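## Task

Move the green bin, and no other bin, to the bench edge closest to the arms, then set the hook down flat on the bench next to it with its handle sticking out past that same edge. All other objects must stay on the surface they currently rest on. Nothing counts if it only stays in place because a robot is holding it at the end. Finish by opening the gripper and moving the arms away.

## Robot and tools

Robots: three identical i2rt Big YAM arms named arm1, arm2 and arm3. Each has six revolute joints, a two-finger gripper, and a camera on the wrist (arm1_cam_wrist, arm2_cam_wrist, arm3_cam_wrist). Two fixed cameras, room_a and room_b, watch the room. With joints 1 and 6 at zero and the hand held level pointing forward, the wrist camera rides above the hand looking toward the fingertips. Reach is about 1.0 m from the joint1 axis. The arms move independently and do not wait for one another.

Frame: one shared scene frame, origin on the floor, +z upward. "hand" means the point halfway between the fingertips; its z axis runs along the fingers and the fingers close along its y axis. Each arm's foot pose is real but never printed. Camera calibration (intrinsics K, distortion D, T_world_to_cam, pos_world) is supplied per camera; results carrying pictures list any camera whose numbers changed. Wrist camera poses are derived from reported joint angles, so they are less exact than the room cameras.

execute_actions: argument "actions" is a list holding exactly one action or none. An action is an object keyed by "arm1", "arm2", "arm3"; under each is "joints", a dict of absolute joint targets (not offsets) by name. Joints given are in radians, the gripper in metres:
- joint1_rad -2.879 to 2.879 (base yaw; positive is counter-clockwise seen from above; 0 points where the foot faces), done within ±0.045
- joint2_rad 0 to 3.141 (shoulder; 0 is upper arm back and about level, increasing lifts it up then forward), ±0.14
- joint3_rad 0 to 3.019 (elbow; 0 folded, increasing opens), ±0.09
- joint4_rad -1.692 to 1.57 (hand pitch; positive tilts fingers up), ±0.055
- joint5_rad -1.57 to 1.57 (hand sideways swing; positive to the arm's right), ±0.03
- joint6_rad -2.094 to 2.094 (hand roll; positive clockwise viewed from behind), ±0.035
- gripper_m 0 to 0.093 (fingertip gap), ±0.003; each finger pad pushes up to roughly 50 to 62 N.
All motions in the action start together; joints have different speeds, so the hand may take a curved path. An action runs at most 15 s. Omitted joints or arms may keep pushing toward earlier targets. Unknown keys or out-of-range numbers reject the whole call with no motion. Optional "cameras": list of names, or ["all"]/null/omitted for every camera, [] for none. The result gives each robot's state (joint_positions, joint_status, on_its_own) and the images, with a "pictures" line naming cameras in image order. An empty actions list just reports.

wait: "seconds" 0 to 10; nothing new is commanded, the world keeps running, and the same kind of report comes back.

zoom_image: "camera" (one of the five names) and "region" [x0, y0, x1, y1] in pixels of that camera's latest full image, top-left origin, no larger than 504 by 504. Room images are 896x504, wrist images 616x616.

read_manual: optional "section", only "licences"; returns licence text, moves nothing.

finished_scene: "scene" 1 or 2. Irreversible; ends the current scene and reports success, then gives the next task. Replying without any tool call ends all remaining scenes.

Reading results: joint_status per joint tells how the last action ended. "off_target" = stopped short and may still push. "contact_stop" or "time_out" = old target dropped and joint holds where it rests, except a timed-out joint may keep a target near its position (within 0.375, 0.375, 0.113, 0.225, 0.075, 0.3 rad for joints 1-6) and keep pushing; on_its_own reports this, where "held at" is the held target, not the current position. To relieve a push, command the reported position. "joint command not followed" (often with a "cause:" line) means a self/inter-arm collision check refused that arm's joint targets; those joints read "not_followed" and the arm may retry them on later actions. The gripper part of the action still runs. That check can be late and ignores fingers, gripper housings and wrist cameras, so arms can still collide. Very small target changes may not move a joint. A loaded joint that stops holding sinks.

Heat: holding loads or pushing heats motors, even while you think. MOTOR HOT appears at 85 °C; at 100 °C an OVER-TEMPERATURE FAULT drops that arm (motors and gripper release) until it cools, and its unfinished keys show "limit_stop_at_motor_heat"; resend targets afterward. Some heat persists into scene 2.

Avoid: pushing any object off the bench or out of the work area (ends the scene); robots pressing hard against each other (ends the run) or hitting; dropping, slamming or shoving objects hard; arms left straining against things. Loose objects may be briefly nudged by outside disturbances. The robot holds the last command while you think. Before finished_scene, everything must be resting on its own, gripper open and arms withdrawn.

Each tool is called after "Request:" as name(argument=value, ...) on one line, values as JSON.

## Session

Request:
execute_actions(actions=[])

Scene clock: 0.00 s.
arm1.joint_positions: joint1_rad=+0.414 joint2_rad=+0.368 joint3_rad=+1.410 joint4_rad=-1.320 joint5_rad=+0.214 joint6_rad=-0.306 gripper_m=+0.094
arm1.joint_status: not commanded
arm1.hand: x=-0.9789 y=+0.1134 z=+1.3808 quat_wxyz=(-0.451, +0.712, -0.362, -0.399) (m; scene frame)
arm2.joint_positions: joint1_rad=+0.245 joint2_rad=+0.396 joint3_rad=+1.452 joint4_rad=-1.152 joint5_rad=+0.114 joint6_rad=+0.488 gripper_m=+0.094
arm2.joint_status: not commanded
arm2.hand: x=-0.0161 y=+0.1420 z=+1.3623 quat_wxyz=(-0.280, +0.460, -0.585, -0.607) (m; scene frame)
arm3.joint_positions: joint1_rad=+0.600 joint2_rad=+0.498 joint3_rad=+1.345 joint4_rad=-1.352 joint5_rad=+0.025 joint6_rad=+0.690 gripper_m=+0.094
arm3.joint_status: not commanded
arm3.hand: x=+0.8112 y=+0.1574 z=+1.3001 quat_wxyz=(-0.058, +0.610, -0.613, -0.499) (m; scene frame)
pictures: arm1_cam_wrist, arm2_cam_wrist, arm3_cam_wrist, room_a, room_b
Images, in order (width x height): arm1_cam_wrist 616x616, arm2_cam_wrist 616x616, arm3_cam_wrist 616x616, room_a 896x504, room_b 896x504.

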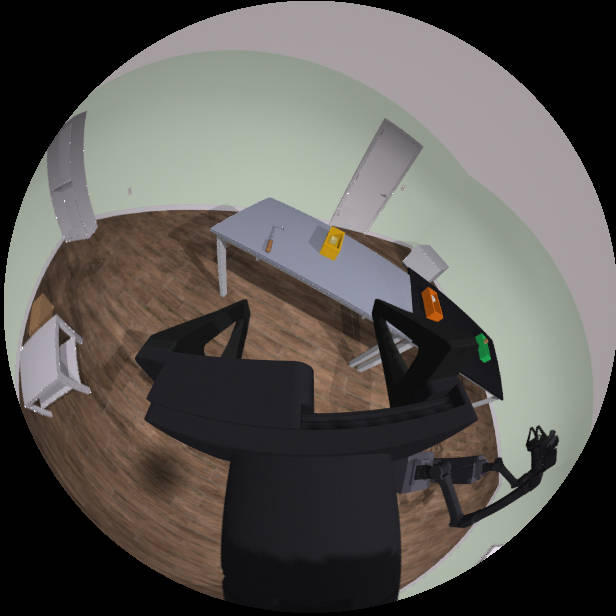

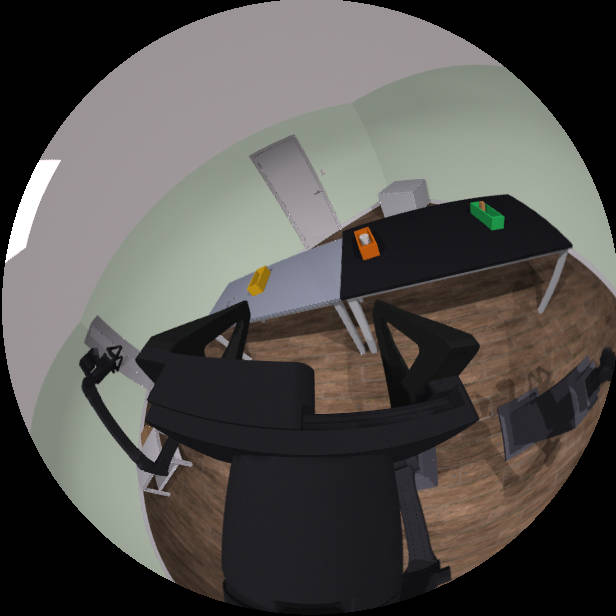

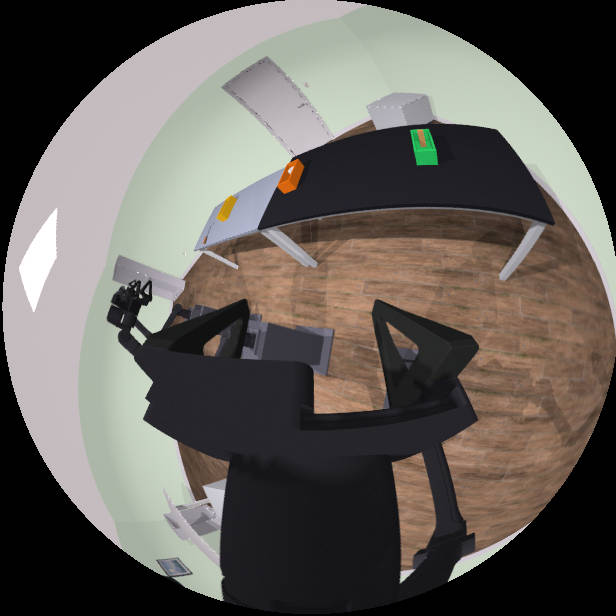

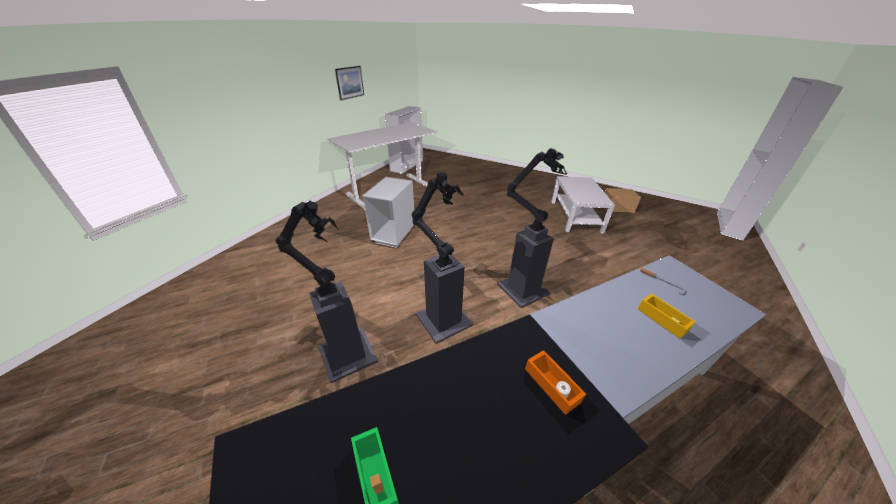

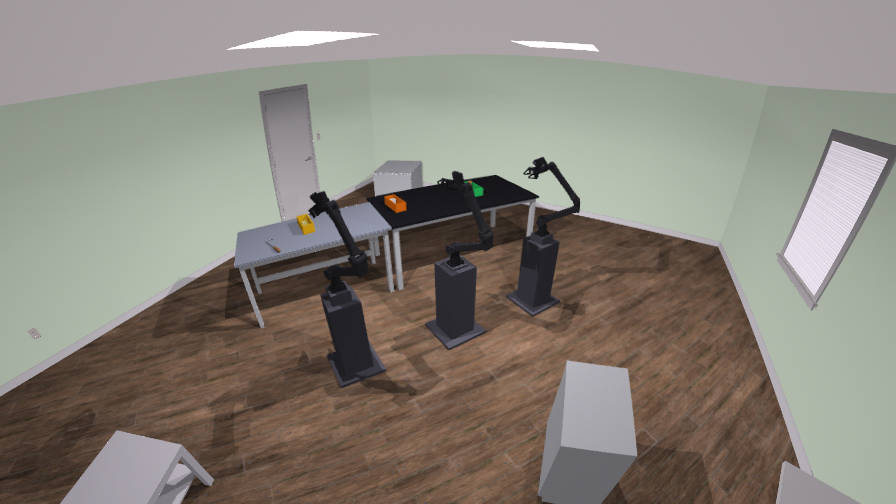

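Request:
zoom_image(camera="room_a", region=[520, 240, 780, 430])

Request:
zoom_image(camera="room_a", region=[200, 340, 500, 504])

Request:
zoom_image(camera="arm3_cam_wrist", region=[340, 90, 560, 250])

Request:
zoom_image(camera="room_b", region=[220, 150, 560, 330])

Region (520, 240, 780, 430) of room_a's 896x504 image, scaled by 1.938, with more detail than that image has; it fills the top 368 rows of this view, and the rest is white.

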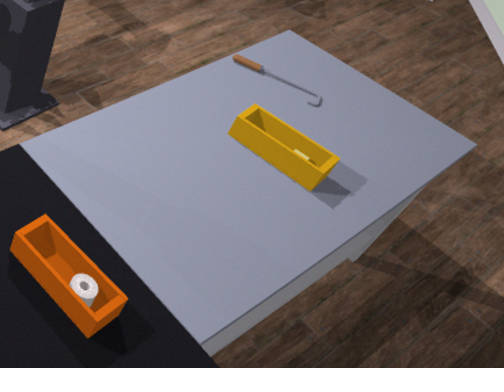

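Region (200, 340, 500, 504) of room_a's 896x504 image, scaled by 1.680, with more detail than that image has; it fills the top 276 rows of this view, and the rest is white.

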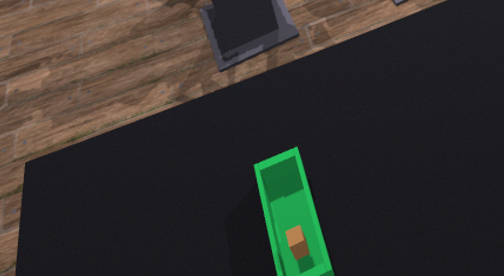

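Region (340, 90, 560, 250) of arm3_cam_wrist's 616x616 image, scaled by 2.291, with more detail than that image has; it fills the top 367 rows of this view, and the rest is white.

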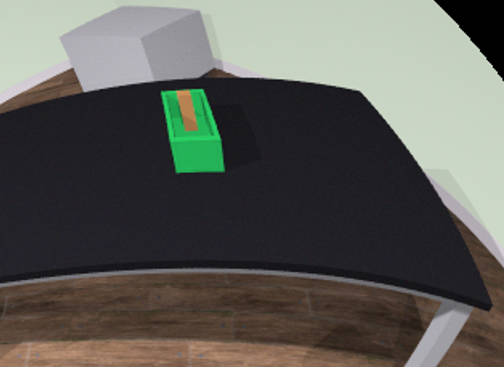

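Region (220, 150, 560, 330) of room_b's 896x504 image, scaled by 1.482, with more detail than that image has; it fills the top 267 rows of this view, and the rest is white.

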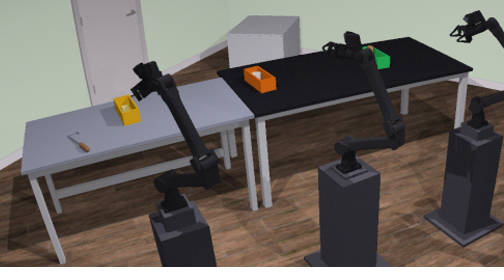

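Request:
execute_actions(actions=[{"arm1":{"joints":{"joint1_rad":0.316,"joint2_rad":2.267,"joint3_rad":2.159,"joint4_rad":-0.792,"joint5_rad":0,"joint6_rad":0}},"arm2":{"joints":{"joint1_rad":1.49,"joint2_rad":0.865,"joint3_rad":1.356,"joint4_rad":-1.49,"joint5_rad":0,"joint6_rad":0}},"arm3":{"joints":{"joint1_rad":-0.103,"joint2_rad":1.784,"joint3_rad":1.635,"joint4_rad":-0.451,"joint5_rad":0,"joint6_rad":0}}}])

Scene clock: 4.17 s.
arm1.joint_positions: joint1_rad=+0.321 joint2_rad=+2.293 joint3_rad=+2.112 joint4_rad=-0.791 joint5_rad=+0.005 joint6_rad=-0.009 gripper_m=+0.094
arm1.joint_status: all done
arm1.hand: x=-1.2661 y=+0.7655 z=+0.8802 quat_wxyz=(-0.169, +0.796, -0.530, -0.238) (m; scene frame)
arm2.joint_positions: joint1_rad=+1.484 joint2_rad=+0.863 joint3_rad=+1.338 joint4_rad=-1.478 joint5_rad=+0.001 joint6_rad=+0.016 gripper_m=+0.094
arm2.joint_status: all done
arm2.hand: x=-0.2875 y=+0.0056 z=+1.1431 quat_wxyz=(+0.009, +0.961, -0.001, -0.276) (m; scene frame)
arm3.joint_positions: joint1_rad=-0.110 joint2_rad=+1.800 joint3_rad=+1.612 joint4_rad=-0.471 joint5_rad=+0.000 joint6_rad=+0.012 gripper_m=+0.094
arm3.joint_status: all done
arm3.hand: x=+0.9418 y=+0.7506 z=+1.0214 quat_wxyz=(-0.313, +0.630, -0.641, -0.306) (m; scene frame)
pictures: arm1_cam_wrist, arm2_cam_wrist, arm3_cam_wrist, room_a, room_b
camera_calibration (this result's frames):
arm1_cam_wrist: T_world_to_cam=[[0.9257, 0.377103, 0.0295385, 0.855051], [0.375838, -0.925788, 0.0407586, 1.15631], [0.0427166, -0.0266286, -0.998732, 1.07682], [0, 0, 0, 1]] pos_world=[-1.2721, 0.776727, 1.00307]
arm2_cam_wrist: T_world_to_cam=[[0.00486329, 0.999783, -0.0202617, 0.0183125], [0.998643, -0.00380518, 0.0519373, 0.231638], [0.0518489, -0.0204868, -0.998445, 1.27814], [0, 0, 0, 1]] pos_world=[-0.297683, 0.00875785, 1.26449]
arm3_cam_wrist: T_world_to_cam=[[0.999868, -0.00527538, -0.0153983, -0.916907], [-0.00947022, -0.957961, -0.286742, 1.02869], [-0.0132383, 0.28685, -0.957884, 0.900826], [0, 0, 0, 1]] pos_world=[0.938452, 0.722206, 1.14374]
Images, in order (width x height): arm1_cam_wrist 616x616, arm2_cam_wrist 616x616, arm3_cam_wrist 616x616, room_a 896x504, room_b 896x504.

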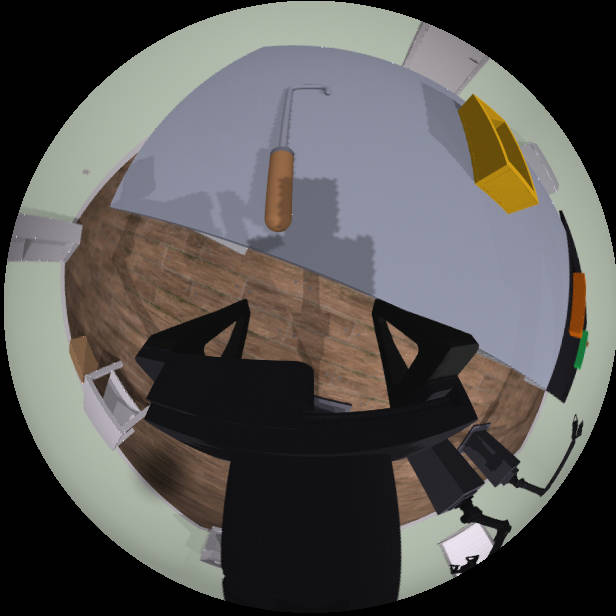

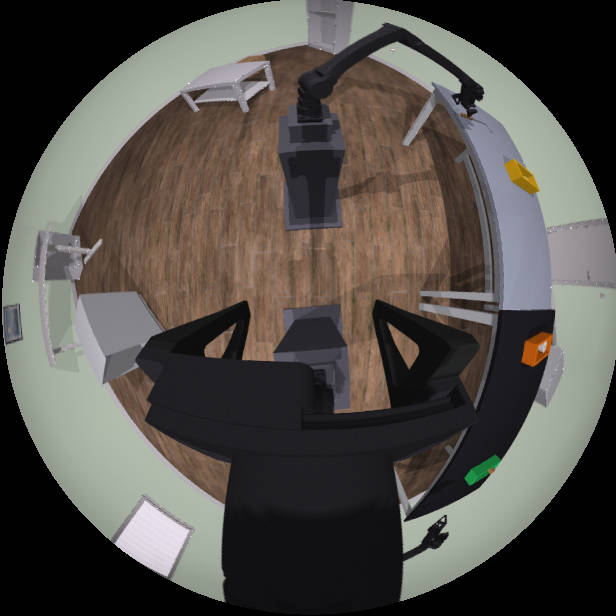

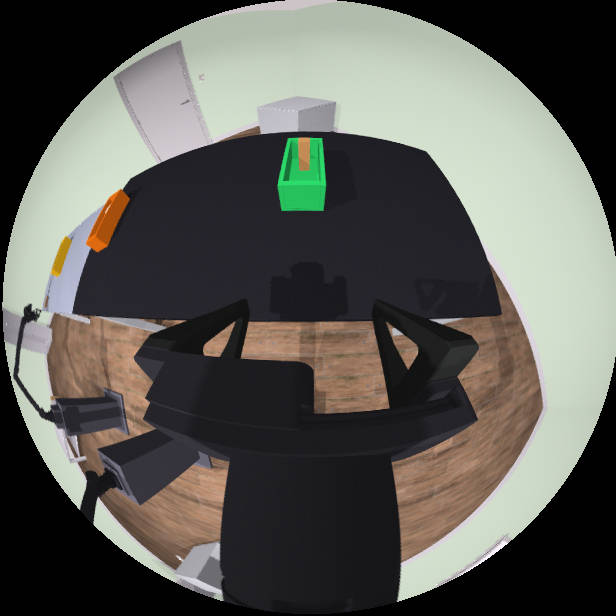

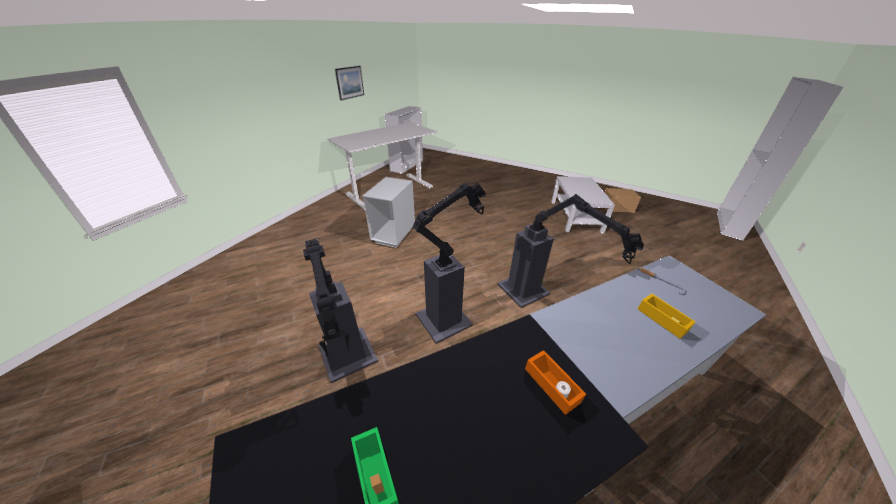

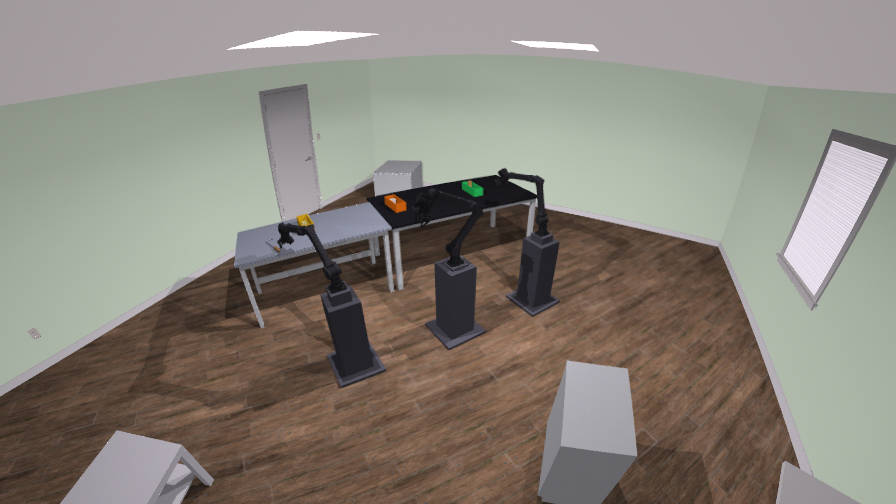

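Request:
execute_actions(actions=[{"arm1":{"joints":{"joint1_rad":0.357,"joint2_rad":2.55,"joint3_rad":2.49,"joint4_rad":-0.5}}}], cameras=["arm1_cam_wrist","room_a"])

Scene clock: 6.17 s.
arm1.joint_positions: joint1_rad=+0.357 joint2_rad=+2.547 joint3_rad=+2.430 joint4_rad=-0.521 joint5_rad=+0.004 joint6_rad=-0.009 gripper_m=+0.094
arm1.joint_status: all done
arm1.hand: x=-1.3405 y=+0.8567 z=+0.8766 quat_wxyz=(-0.248, +0.754, -0.482, -0.371) (m; scene frame)
arm2.joint_positions: joint1_rad=+1.484 joint2_rad=+0.863 joint3_rad=+1.338 joint4_rad=-1.478 joint5_rad=+0.001 joint6_rad=+0.016 gripper_m=+0.094
arm2.joint_status: not commanded
arm2.hand: x=-0.2875 y=+0.0056 z=+1.1431 quat_wxyz=(+0.009, +0.961, -0.001, -0.276) (m; scene frame)
arm3.joint_positions: joint1_rad=-0.110 joint2_rad=+1.800 joint3_rad=+1.612 joint4_rad=-0.471 joint5_rad=+0.000 joint6_rad=+0.012 gripper_m=+0.094
arm3.joint_status: not commanded
arm3.hand: x=+0.9418 y=+0.7506 z=+1.0214 quat_wxyz=(-0.313, +0.630, -0.641, -0.306) (m; scene frame)
pictures: arm1_cam_wrist, room_a
camera_calibration (this result's frames):
arm1_cam_wrist: T_world_to_cam=[[0.914227, 0.404265, 0.0275366, 0.852715], [0.394435, -0.872318, -0.288931, 1.53699], [-0.092784, 0.27501, -0.956954, 0.602118], [0, 0, 0, 1]] pos_world=[-1.32995, 0.830434, 0.996802]
Images, in order (width x height): arm1_cam_wrist 616x616, room_a 896x504.

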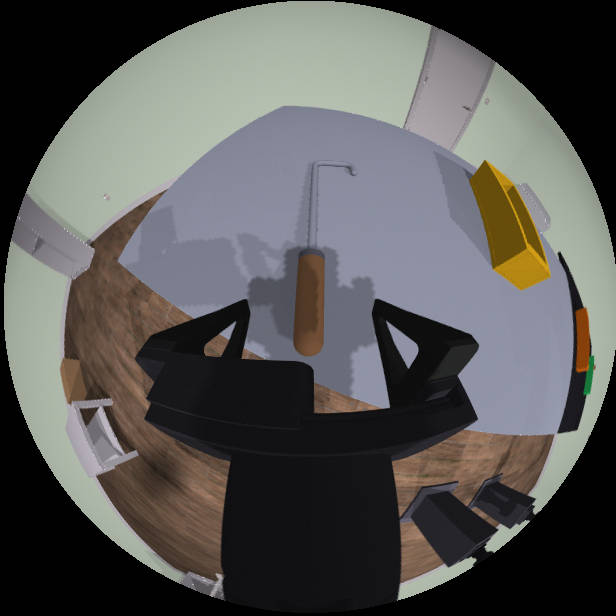

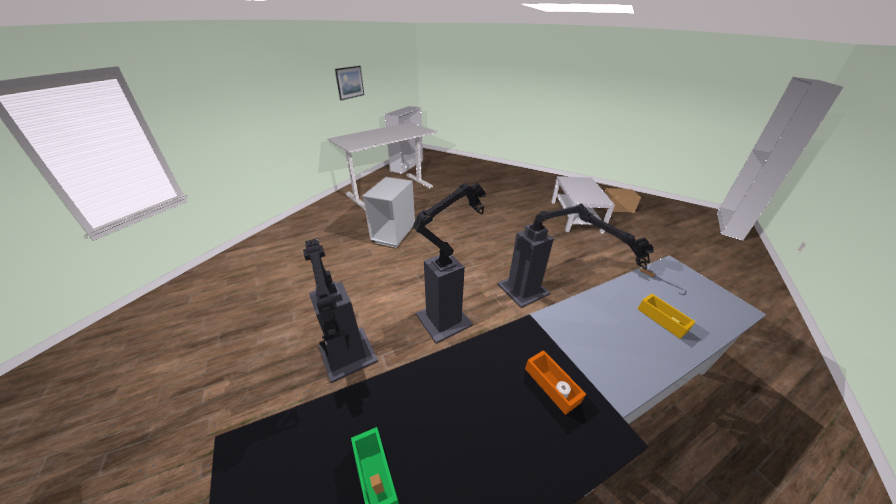

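Request:
execute_actions(actions=[{"arm1":{"joints":{"joint2_rad":2.65,"joint3_rad":2.548,"joint4_rad":-0.465}}}], cameras=["arm1_cam_wrist","room_a"])

Request:
zoom_image(camera="room_a", region=[600, 220, 720, 310])

Scene clock: 7.37 s.
arm1.joint_positions: joint1_rad=+0.357 joint2_rad=+2.638 joint3_rad=+2.501 joint4_rad=-0.482 joint5_rad=+0.004 joint6_rad=-0.009 gripper_m=+0.094
arm1.joint_status: all done
arm1.hand: x=-1.3460 y=+0.8698 z=+0.8396 quat_wxyz=(-0.253, +0.750, -0.480, -0.378) (m; scene frame)
arm2.joint_positions: joint1_rad=+1.484 joint2_rad=+0.863 joint3_rad=+1.338 joint4_rad=-1.478 joint5_rad=+0.001 joint6_rad=+0.016 gripper_m=+0.094
arm2.joint_status: not commanded
arm2.hand: x=-0.2875 y=+0.0056 z=+1.1431 quat_wxyz=(+0.009, +0.961, -0.001, -0.276) (m; scene frame)
arm3.joint_positions: joint1_rad=-0.110 joint2_rad=+1.800 joint3_rad=+1.612 joint4_rad=-0.471 joint5_rad=+0.000 joint6_rad=+0.012 gripper_m=+0.094
arm3.joint_status: not commanded
arm3.hand: x=+0.9418 y=+0.7506 z=+1.0214 quat_wxyz=(-0.313, +0.630, -0.641, -0.306) (m; scene frame)
pictures: arm1_cam_wrist, room_a
camera_calibration (this result's frames):
arm1_cam_wrist: T_world_to_cam=[[0.91438, 0.403927, 0.0274197, 0.854134], [0.392277, -0.867184, -0.306774, 1.54752], [-0.100137, 0.291264, -0.951387, 0.533881], [0, 0, 0, 1]] pos_world=[-1.3346, 0.841476, 0.959247]
Images, in order (width x height): arm1_cam_wrist 616x616, room_a 896x504.

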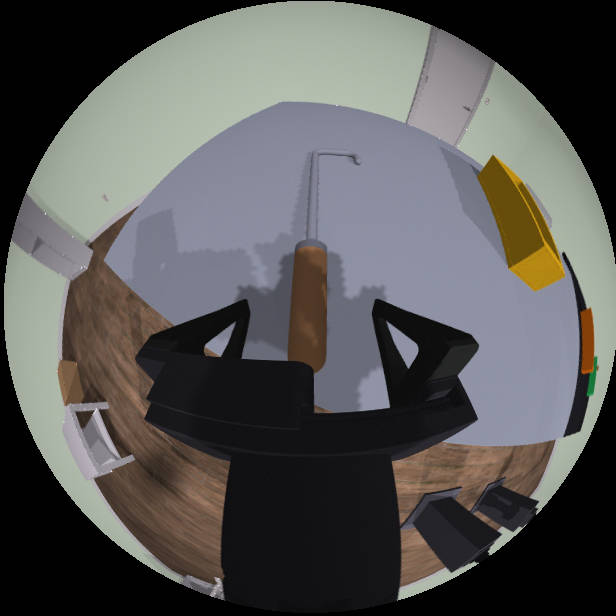

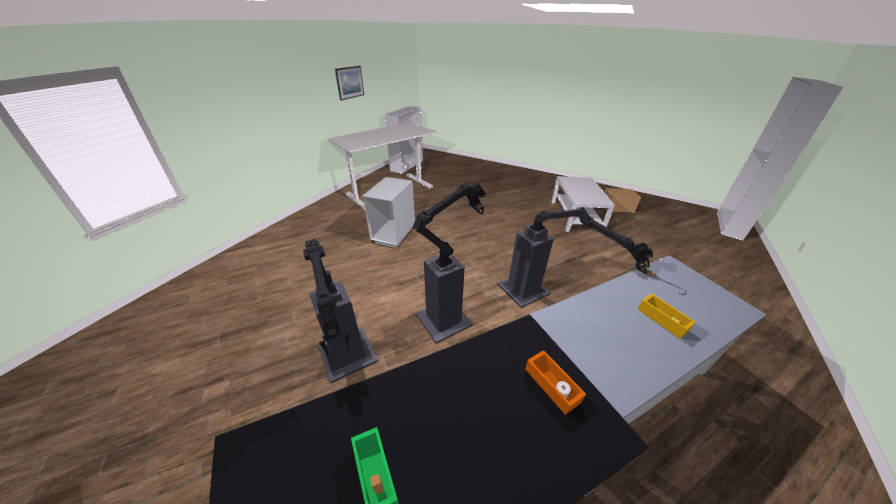

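Region (600, 220, 720, 310) of room_a's 896x504 image, scaled by 4.200, with more detail than that image has; it fills the top 378 rows of this view, and the rest is white.

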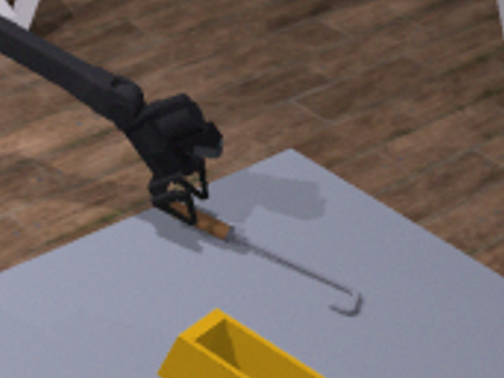

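Request:
execute_actions(actions=[{"arm1":{"joints":{"joint2_rad":2.686}}}], cameras=["arm1_cam_wrist"])

Scene clock: 8.30 s.
arm1.joint_positions: joint1_rad=+0.357 joint2_rad=+2.664 joint3_rad=+2.501 joint4_rad=-0.482 joint5_rad=+0.004 joint6_rad=-0.009 gripper_m=+0.094
arm1.joint_status: all done
arm1.hand: x=-1.3449 y=+0.8677 z=+0.8148 quat_wxyz=(-0.247, +0.755, -0.483, -0.368) (m; scene frame)
arm2.joint_positions: joint1_rad=+1.484 joint2_rad=+0.863 joint3_rad=+1.338 joint4_rad=-1.478 joint5_rad=+0.001 joint6_rad=+0.016 gripper_m=+0.094
arm2.joint_status: not commanded
arm2.hand: x=-0.2875 y=+0.0056 z=+1.1431 quat_wxyz=(+0.009, +0.961, -0.001, -0.276) (m; scene frame)
arm3.joint_positions: joint1_rad=-0.110 joint2_rad=+1.800 joint3_rad=+1.612 joint4_rad=-0.471 joint5_rad=+0.000 joint6_rad=+0.012 gripper_m=+0.094
arm3.joint_status: not commanded
arm3.hand: x=+0.9418 y=+0.7506 z=+1.0214 quat_wxyz=(-0.313, +0.630, -0.641, -0.306) (m; scene frame)
pictures: arm1_cam_wrist
camera_calibration (this result's frames):
arm1_cam_wrist: T_world_to_cam=[[0.914165, 0.404403, 0.0275824, 0.853773], [0.395277, -0.874327, -0.281619, 1.52736], [-0.0897716, 0.268349, -0.95913, 0.551174], [0, 0, 0, 1]] pos_world=[-1.33474, 0.842238, 0.935233]
Images, in order (width x height): arm1_cam_wrist 616x616.

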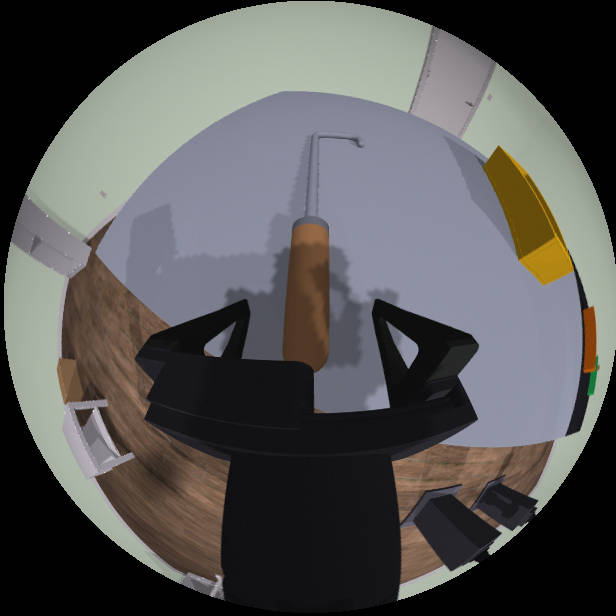

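Request:
execute_actions(actions=[{"arm1":{"joints":{"gripper_m":0.0}}}], cameras=["arm1_cam_wrist"])

Scene clock: 9.10 s.
arm1.joint_positions: joint1_rad=+0.357 joint2_rad=+2.664 joint3_rad=+2.501 joint4_rad=-0.482 joint5_rad=+0.003 joint6_rad=-0.006 gripper_m=+0.029
arm1.joint_status: gripper_m off_target (ended at +0.029, target +0.000)
arm1.hand: x=-1.3451 y=+0.8676 z=+0.8148 quat_wxyz=(-0.246, +0.755, -0.484, -0.368) (m; scene frame)
arm2.joint_positions: joint1_rad=+1.484 joint2_rad=+0.863 joint3_rad=+1.338 joint4_rad=-1.478 joint5_rad=+0.001 joint6_rad=+0.016 gripper_m=+0.094
arm2.joint_status: not commanded
arm2.hand: x=-0.2875 y=+0.0056 z=+1.1431 quat_wxyz=(+0.009, +0.961, -0.001, -0.276) (m; scene frame)
arm3.joint_positions: joint1_rad=-0.110 joint2_rad=+1.800 joint3_rad=+1.612 joint4_rad=-0.471 joint5_rad=+0.000 joint6_rad=+0.012 gripper_m=+0.094
arm3.joint_status: not commanded
arm3.hand: x=+0.9418 y=+0.7506 z=+1.0214 quat_wxyz=(-0.313, +0.630, -0.641, -0.306) (m; scene frame)
pictures: arm1_cam_wrist
camera_calibration (this result's frames):
arm1_cam_wrist: T_world_to_cam=[[0.914521, 0.40378, 0.0247672, 0.857283], [0.393927, -0.87493, -0.281637, 1.52609], [-0.0920499, 0.267319, -0.959201, 0.549064], [0, 0, 0, 1]] pos_world=[-1.33463, 0.842288, 0.935233]
Images, in order (width x height): arm1_cam_wrist 616x616.

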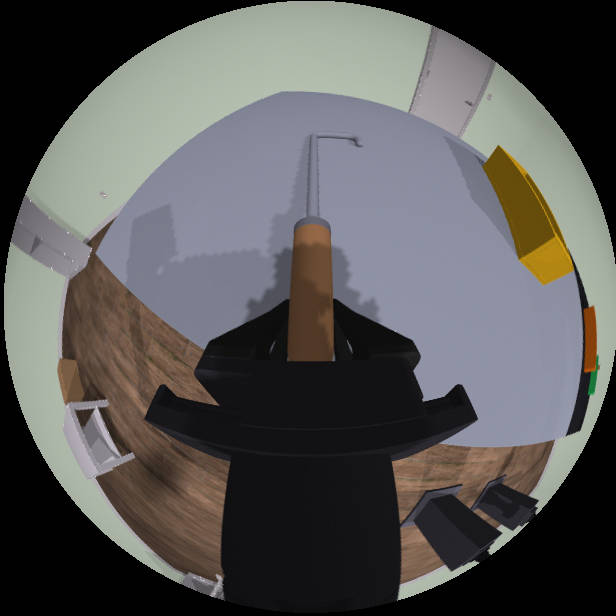

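Request:
execute_actions(actions=[{"arm1":{"joints":{"joint2_rad":0.866,"joint3_rad":0.67,"joint4_rad":-0.43}},"arm2":{"joints":{"joint2_rad":1.236,"joint3_rad":1.645,"joint4_rad":-1.49}},"arm3":{"joints":{"joint1_rad":1.471,"joint2_rad":0.608,"joint3_rad":0.59,"joint4_rad":0.045}}}], cameras=[])

Request:
execute_actions(actions=[{"arm1":{"joints":{"joint1_rad":-1.611}}}])

Scene clock: 11.70 s.
arm1.joint_positions: joint1_rad=+0.357 joint2_rad=+0.897 joint3_rad=+0.620 joint4_rad=-0.454 joint5_rad=+0.003 joint6_rad=-0.006 gripper_m=+0.029
arm1.joint_status: all done
arm1.hand: x=-1.1116 y=+0.3450 z=+0.9855 quat_wxyz=(-0.225, +0.770, -0.494, -0.336) (m; scene frame)
arm2.joint_positions: joint1_rad=+1.484 joint2_rad=+1.242 joint3_rad=+1.600 joint4_rad=-1.485 joint5_rad=+0.001 joint6_rad=+0.016 gripper_m=+0.094
arm2.joint_status: all done
arm2.hand: x=-0.4154 y=+0.0033 z=+1.1350 quat_wxyz=(+0.008, +0.976, -0.001, -0.216) (m; scene frame)
arm3.joint_positions: joint1_rad=+1.466 joint2_rad=+0.613 joint3_rad=+0.588 joint4_rad=+0.028 joint5_rad=-0.003 joint6_rad=+0.009 gripper_m=+0.094
arm3.joint_status: all done
arm3.hand: x=+0.5525 y=+0.0101 z=+1.1550 quat_wxyz=(+0.005, +0.710, -0.007, -0.704) (m; scene frame)
pictures: none
No camera images: the call's "cameras" was empty. Leave "cameras" out to get every camera's image.

Scene clock: 13.67 s.
arm1.joint_positions: joint1_rad=-1.610 joint2_rad=+0.897 joint3_rad=+0.620 joint4_rad=-0.454 joint5_rad=+0.002 joint6_rad=-0.003 gripper_m=+0.029
arm1.joint_status: all done
arm1.hand: x=-0.5641 y=-0.0010 z=+0.9923 quat_wxyz=(-0.412, +0.014, -0.911, -0.002) (m; scene frame)
arm2.joint_positions: joint1_rad=+1.484 joint2_rad=+1.242 joint3_rad=+1.600 joint4_rad=-1.485 joint5_rad=+0.001 joint6_rad=+0.016 gripper_m=+0.094
arm2.joint_status: not commanded
arm2.hand: x=-0.4154 y=+0.0033 z=+1.1350 quat_wxyz=(+0.008, +0.976, -0.001, -0.216) (m; scene frame)
arm3.joint_positions: joint1_rad=+1.466 joint2_rad=+0.613 joint3_rad=+0.588 joint4_rad=+0.028 joint5_rad=-0.003 joint6_rad=+0.009 gripper_m=+0.094
arm3.joint_status: not commanded
arm3.hand: x=+0.5525 y=+0.0101 z=+1.1550 quat_wxyz=(+0.005, +0.710, -0.007, -0.704) (m; scene frame)
pictures: arm1_cam_wrist, arm2_cam_wrist, arm3_cam_wrist, room_a, room_b
camera_calibration (this result's frames):
arm1_cam_wrist: T_world_to_cam=[[0.0189868, -0.999646, 0.0186146, -0.0110908], [-0.976111, -0.0225638, -0.2161, -0.328524], [0.216443, -0.0140669, -0.976194, 1.21397], [0, 0, 0, 1]] pos_world=[-0.583221, -0.00142295, 1.11428]
arm2_cam_wrist: T_world_to_cam=[[0.00597843, 0.99983, -0.0174387, 0.0183239], [0.984564, -0.00283483, 0.175002, 0.214185], [0.174923, -0.0182157, -0.984414, 1.31184], [0, 0, 0, 1]] pos_world=[-0.440459, 0.0061825, 1.25423]
arm3_cam_wrist: T_world_to_cam=[[-0.0180941, 0.999585, -0.0224058, 0.0309263], [0.583734, -0.00763254, -0.811909, 0.623133], [-0.811744, -0.0277698, -0.583353, 1.24787], [0, 0, 0, 1]] pos_world=[0.649768, 0.00849579, 1.23457]
Images, in order (width x height): arm1_cam_wrist 616x616, arm2_cam_wrist 616x616, arm3_cam_wrist 616x616, room_a 896x504, room_b 896x504.

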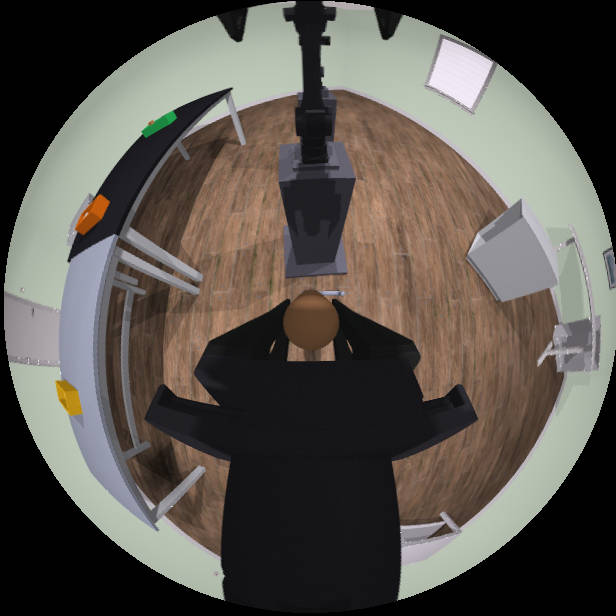

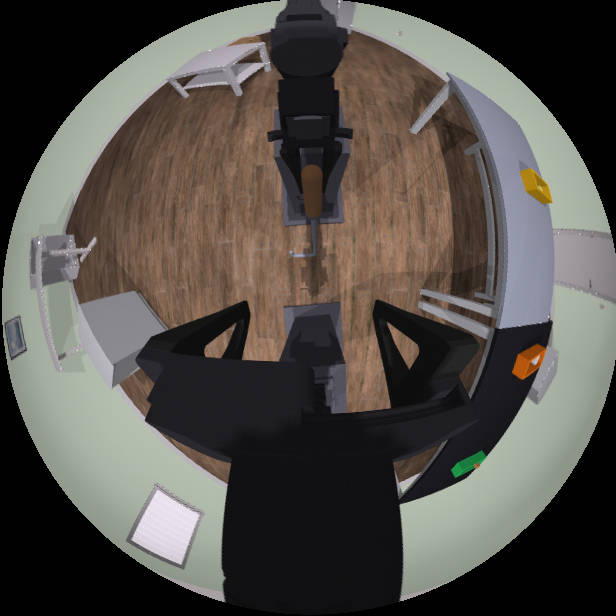

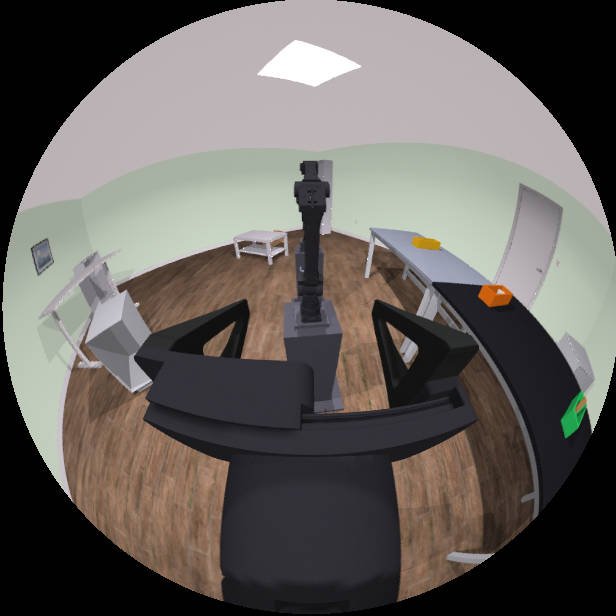

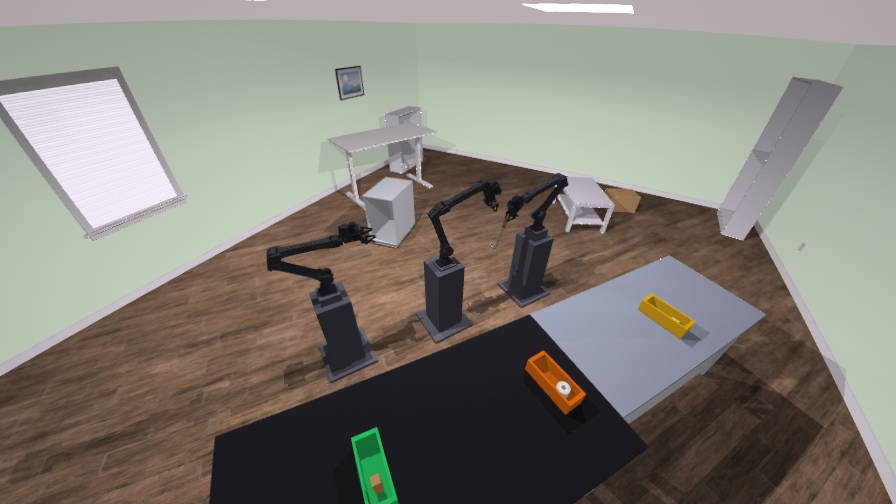

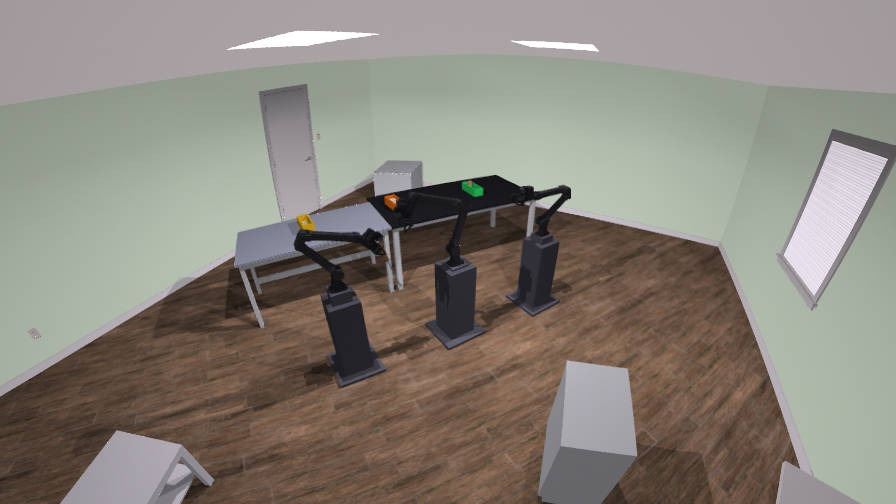

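Request:
zoom_image(camera="room_b", region=[330, 180, 470, 310])

Request:
zoom_image(camera="room_a", region=[430, 160, 570, 270])

Request:
zoom_image(camera="arm2_cam_wrist", region=[240, 120, 390, 290])

Region (330, 180, 470, 310) of room_b's 896x504 image, scaled by 3.600, with more detail than that image has; it fills the top 468 rows of this view, and the rest is white.

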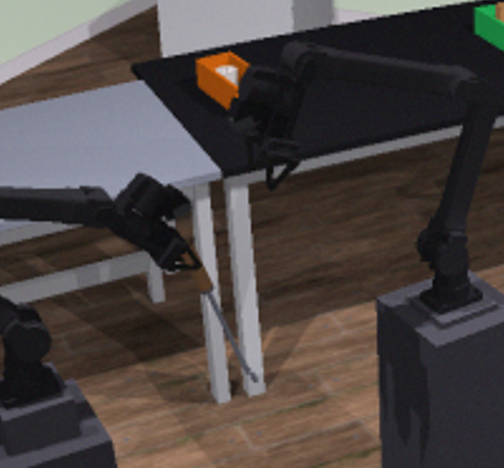

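Region (430, 160, 570, 270) of room_a's 896x504 image, scaled by 3.600, with more detail than that image has; it fills the top 396 rows of this view, and the rest is white.

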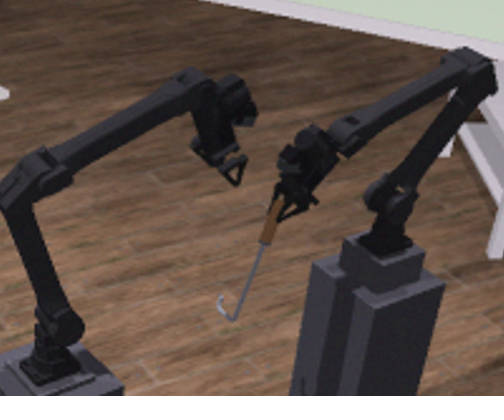

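Region (240, 120, 390, 290) of arm2_cam_wrist's 616x616 image, scaled by 2.965, with more detail than that image has; it fills the left 445 columns of this view, and the rest is white.

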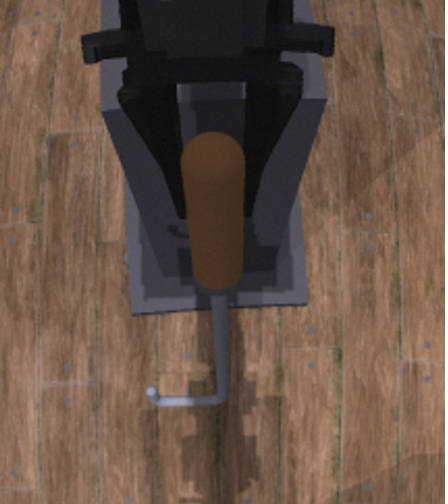

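Request:
execute_actions(actions=[{"arm2":{"joints":{"joint2_rad":0.68,"joint3_rad":0.58,"joint4_rad":0.165}}}], cameras=[])

Request:
execute_actions(actions=[{"arm1":{"joints":{"joint2_rad":1.169,"joint3_rad":1.53,"joint4_rad":-1.387}}}], cameras=["arm1_cam_wrist","arm2_cam_wrist","room_b"])

Request:
zoom_image(camera="room_b", region=[330, 170, 470, 300])

Scene clock: 16.23 s.
arm1.joint_positions: joint1_rad=-1.610 joint2_rad=+0.897 joint3_rad=+0.620 joint4_rad=-0.454 joint5_rad=+0.002 joint6_rad=-0.003 gripper_m=+0.029
arm1.joint_status: not commanded
arm1.hand: x=-0.5641 y=-0.0010 z=+0.9923 quat_wxyz=(-0.412, +0.014, -0.911, -0.002) (m; scene frame)
arm2.joint_positions: joint1_rad=+1.484 joint2_rad=+0.685 joint3_rad=+0.577 joint4_rad=+0.144 joint5_rad=+0.001 joint6_rad=+0.016 gripper_m=+0.094
arm2.joint_status: all done
arm2.hand: x=-0.3853 y=+0.0035 z=+1.1025 quat_wxyz=(+0.015, +0.697, -0.003, -0.717) (m; scene frame)
arm3.joint_positions: joint1_rad=+1.466 joint2_rad=+0.613 joint3_rad=+0.588 joint4_rad=+0.028 joint5_rad=-0.003 joint6_rad=+0.009 gripper_m=+0.094
arm3.joint_status: not commanded
arm3.hand: x=+0.5525 y=+0.0101 z=+1.1550 quat_wxyz=(+0.005, +0.710, -0.007, -0.704) (m; scene frame)
pictures: none
No camera images: the call's "cameras" was empty. Leave "cameras" out to get every camera's image.

Scene clock: 17.90 s.
arm1.joint_positions: joint1_rad=-1.610 joint2_rad=+1.185 joint3_rad=+1.464 joint4_rad=-1.385 joint5_rad=+0.002 joint6_rad=-0.003 gripper_m=+0.029
arm1.joint_status: all done
arm1.hand: x=-0.5355 y=+0.0005 z=+1.1844 quat_wxyz=(-0.235, +0.014, -0.972, +0.000) (m; scene frame)
arm2.joint_positions: joint1_rad=+1.484 joint2_rad=+0.685 joint3_rad=+0.577 joint4_rad=+0.144 joint5_rad=+0.001 joint6_rad=+0.016 gripper_m=+0.094
arm2.joint_status: not commanded
arm2.hand: x=-0.3853 y=+0.0035 z=+1.1025 quat_wxyz=(+0.015, +0.697, -0.003, -0.717) (m; scene frame)
arm3.joint_positions: joint1_rad=+1.466 joint2_rad=+0.613 joint3_rad=+0.588 joint4_rad=+0.028 joint5_rad=-0.003 joint6_rad=+0.009 gripper_m=+0.094
arm3.joint_status: not commanded
arm3.hand: x=+0.5525 y=+0.0101 z=+1.1550 quat_wxyz=(+0.005, +0.710, -0.007, -0.704) (m; scene frame)
pictures: arm1_cam_wrist, arm2_cam_wrist, room_b
camera_calibration (this result's frames):
arm1_cam_wrist: T_world_to_cam=[[0.0248732, -0.999488, 0.020121, -0.0123536], [-0.987263, -0.0213952, 0.157651, -0.707747], [-0.15714, -0.023786, -0.98729, 1.20848], [0, 0, 0, 1]] pos_world=[-0.508525, 0.00125516, 1.30494]
arm2_cam_wrist: T_world_to_cam=[[-0.0150149, 0.9993, -0.0342543, 0.0278284], [0.551822, -0.0202869, -0.833715, 1.13567], [-0.833827, -0.0314204, -0.551132, 0.408259], [0, 0, 0, 1]] pos_world=[-0.285853, 0.00805792, 1.17278]
Images, in order (width x height): arm1_cam_wrist 616x616, arm2_cam_wrist 616x616, room_b 896x504.

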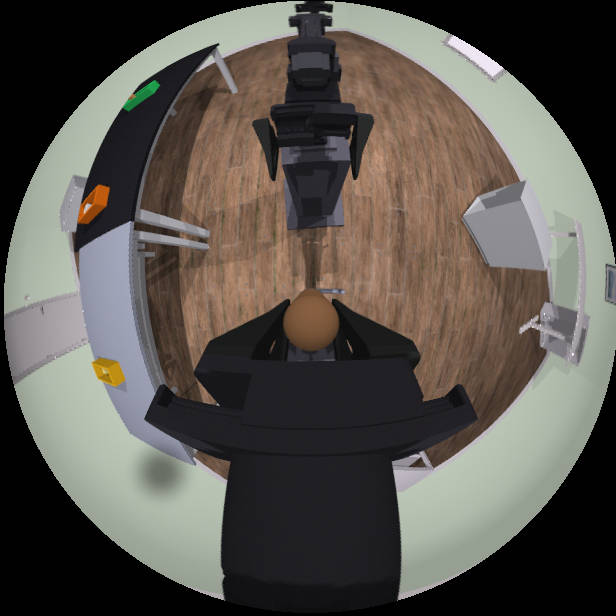

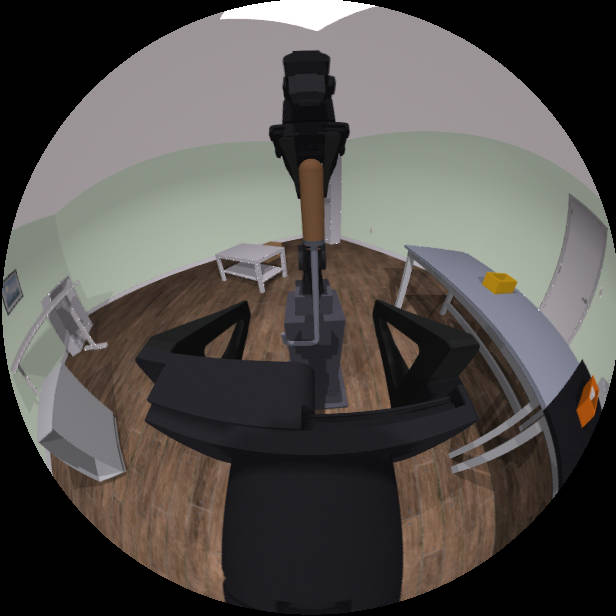

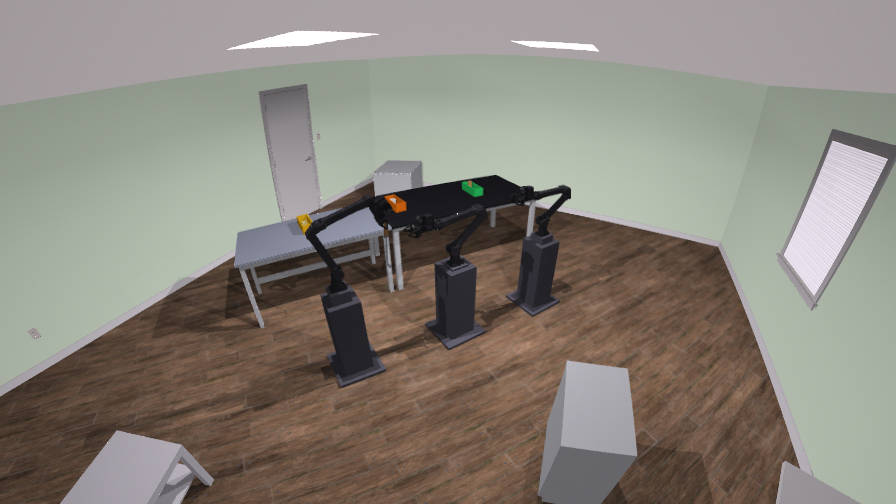

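Region (330, 170, 470, 300) of room_b's 896x504 image, scaled by 3.600, with more detail than that image has; it fills the top 468 rows of this view, and the rest is white.

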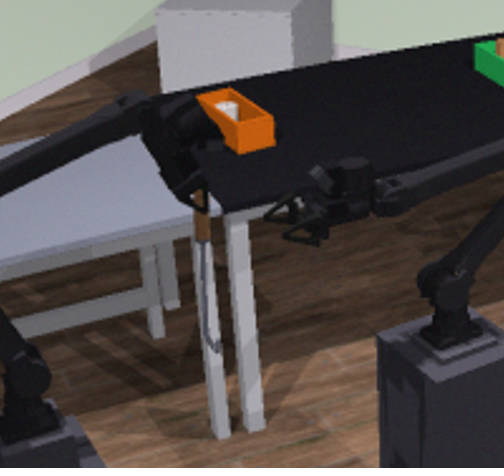

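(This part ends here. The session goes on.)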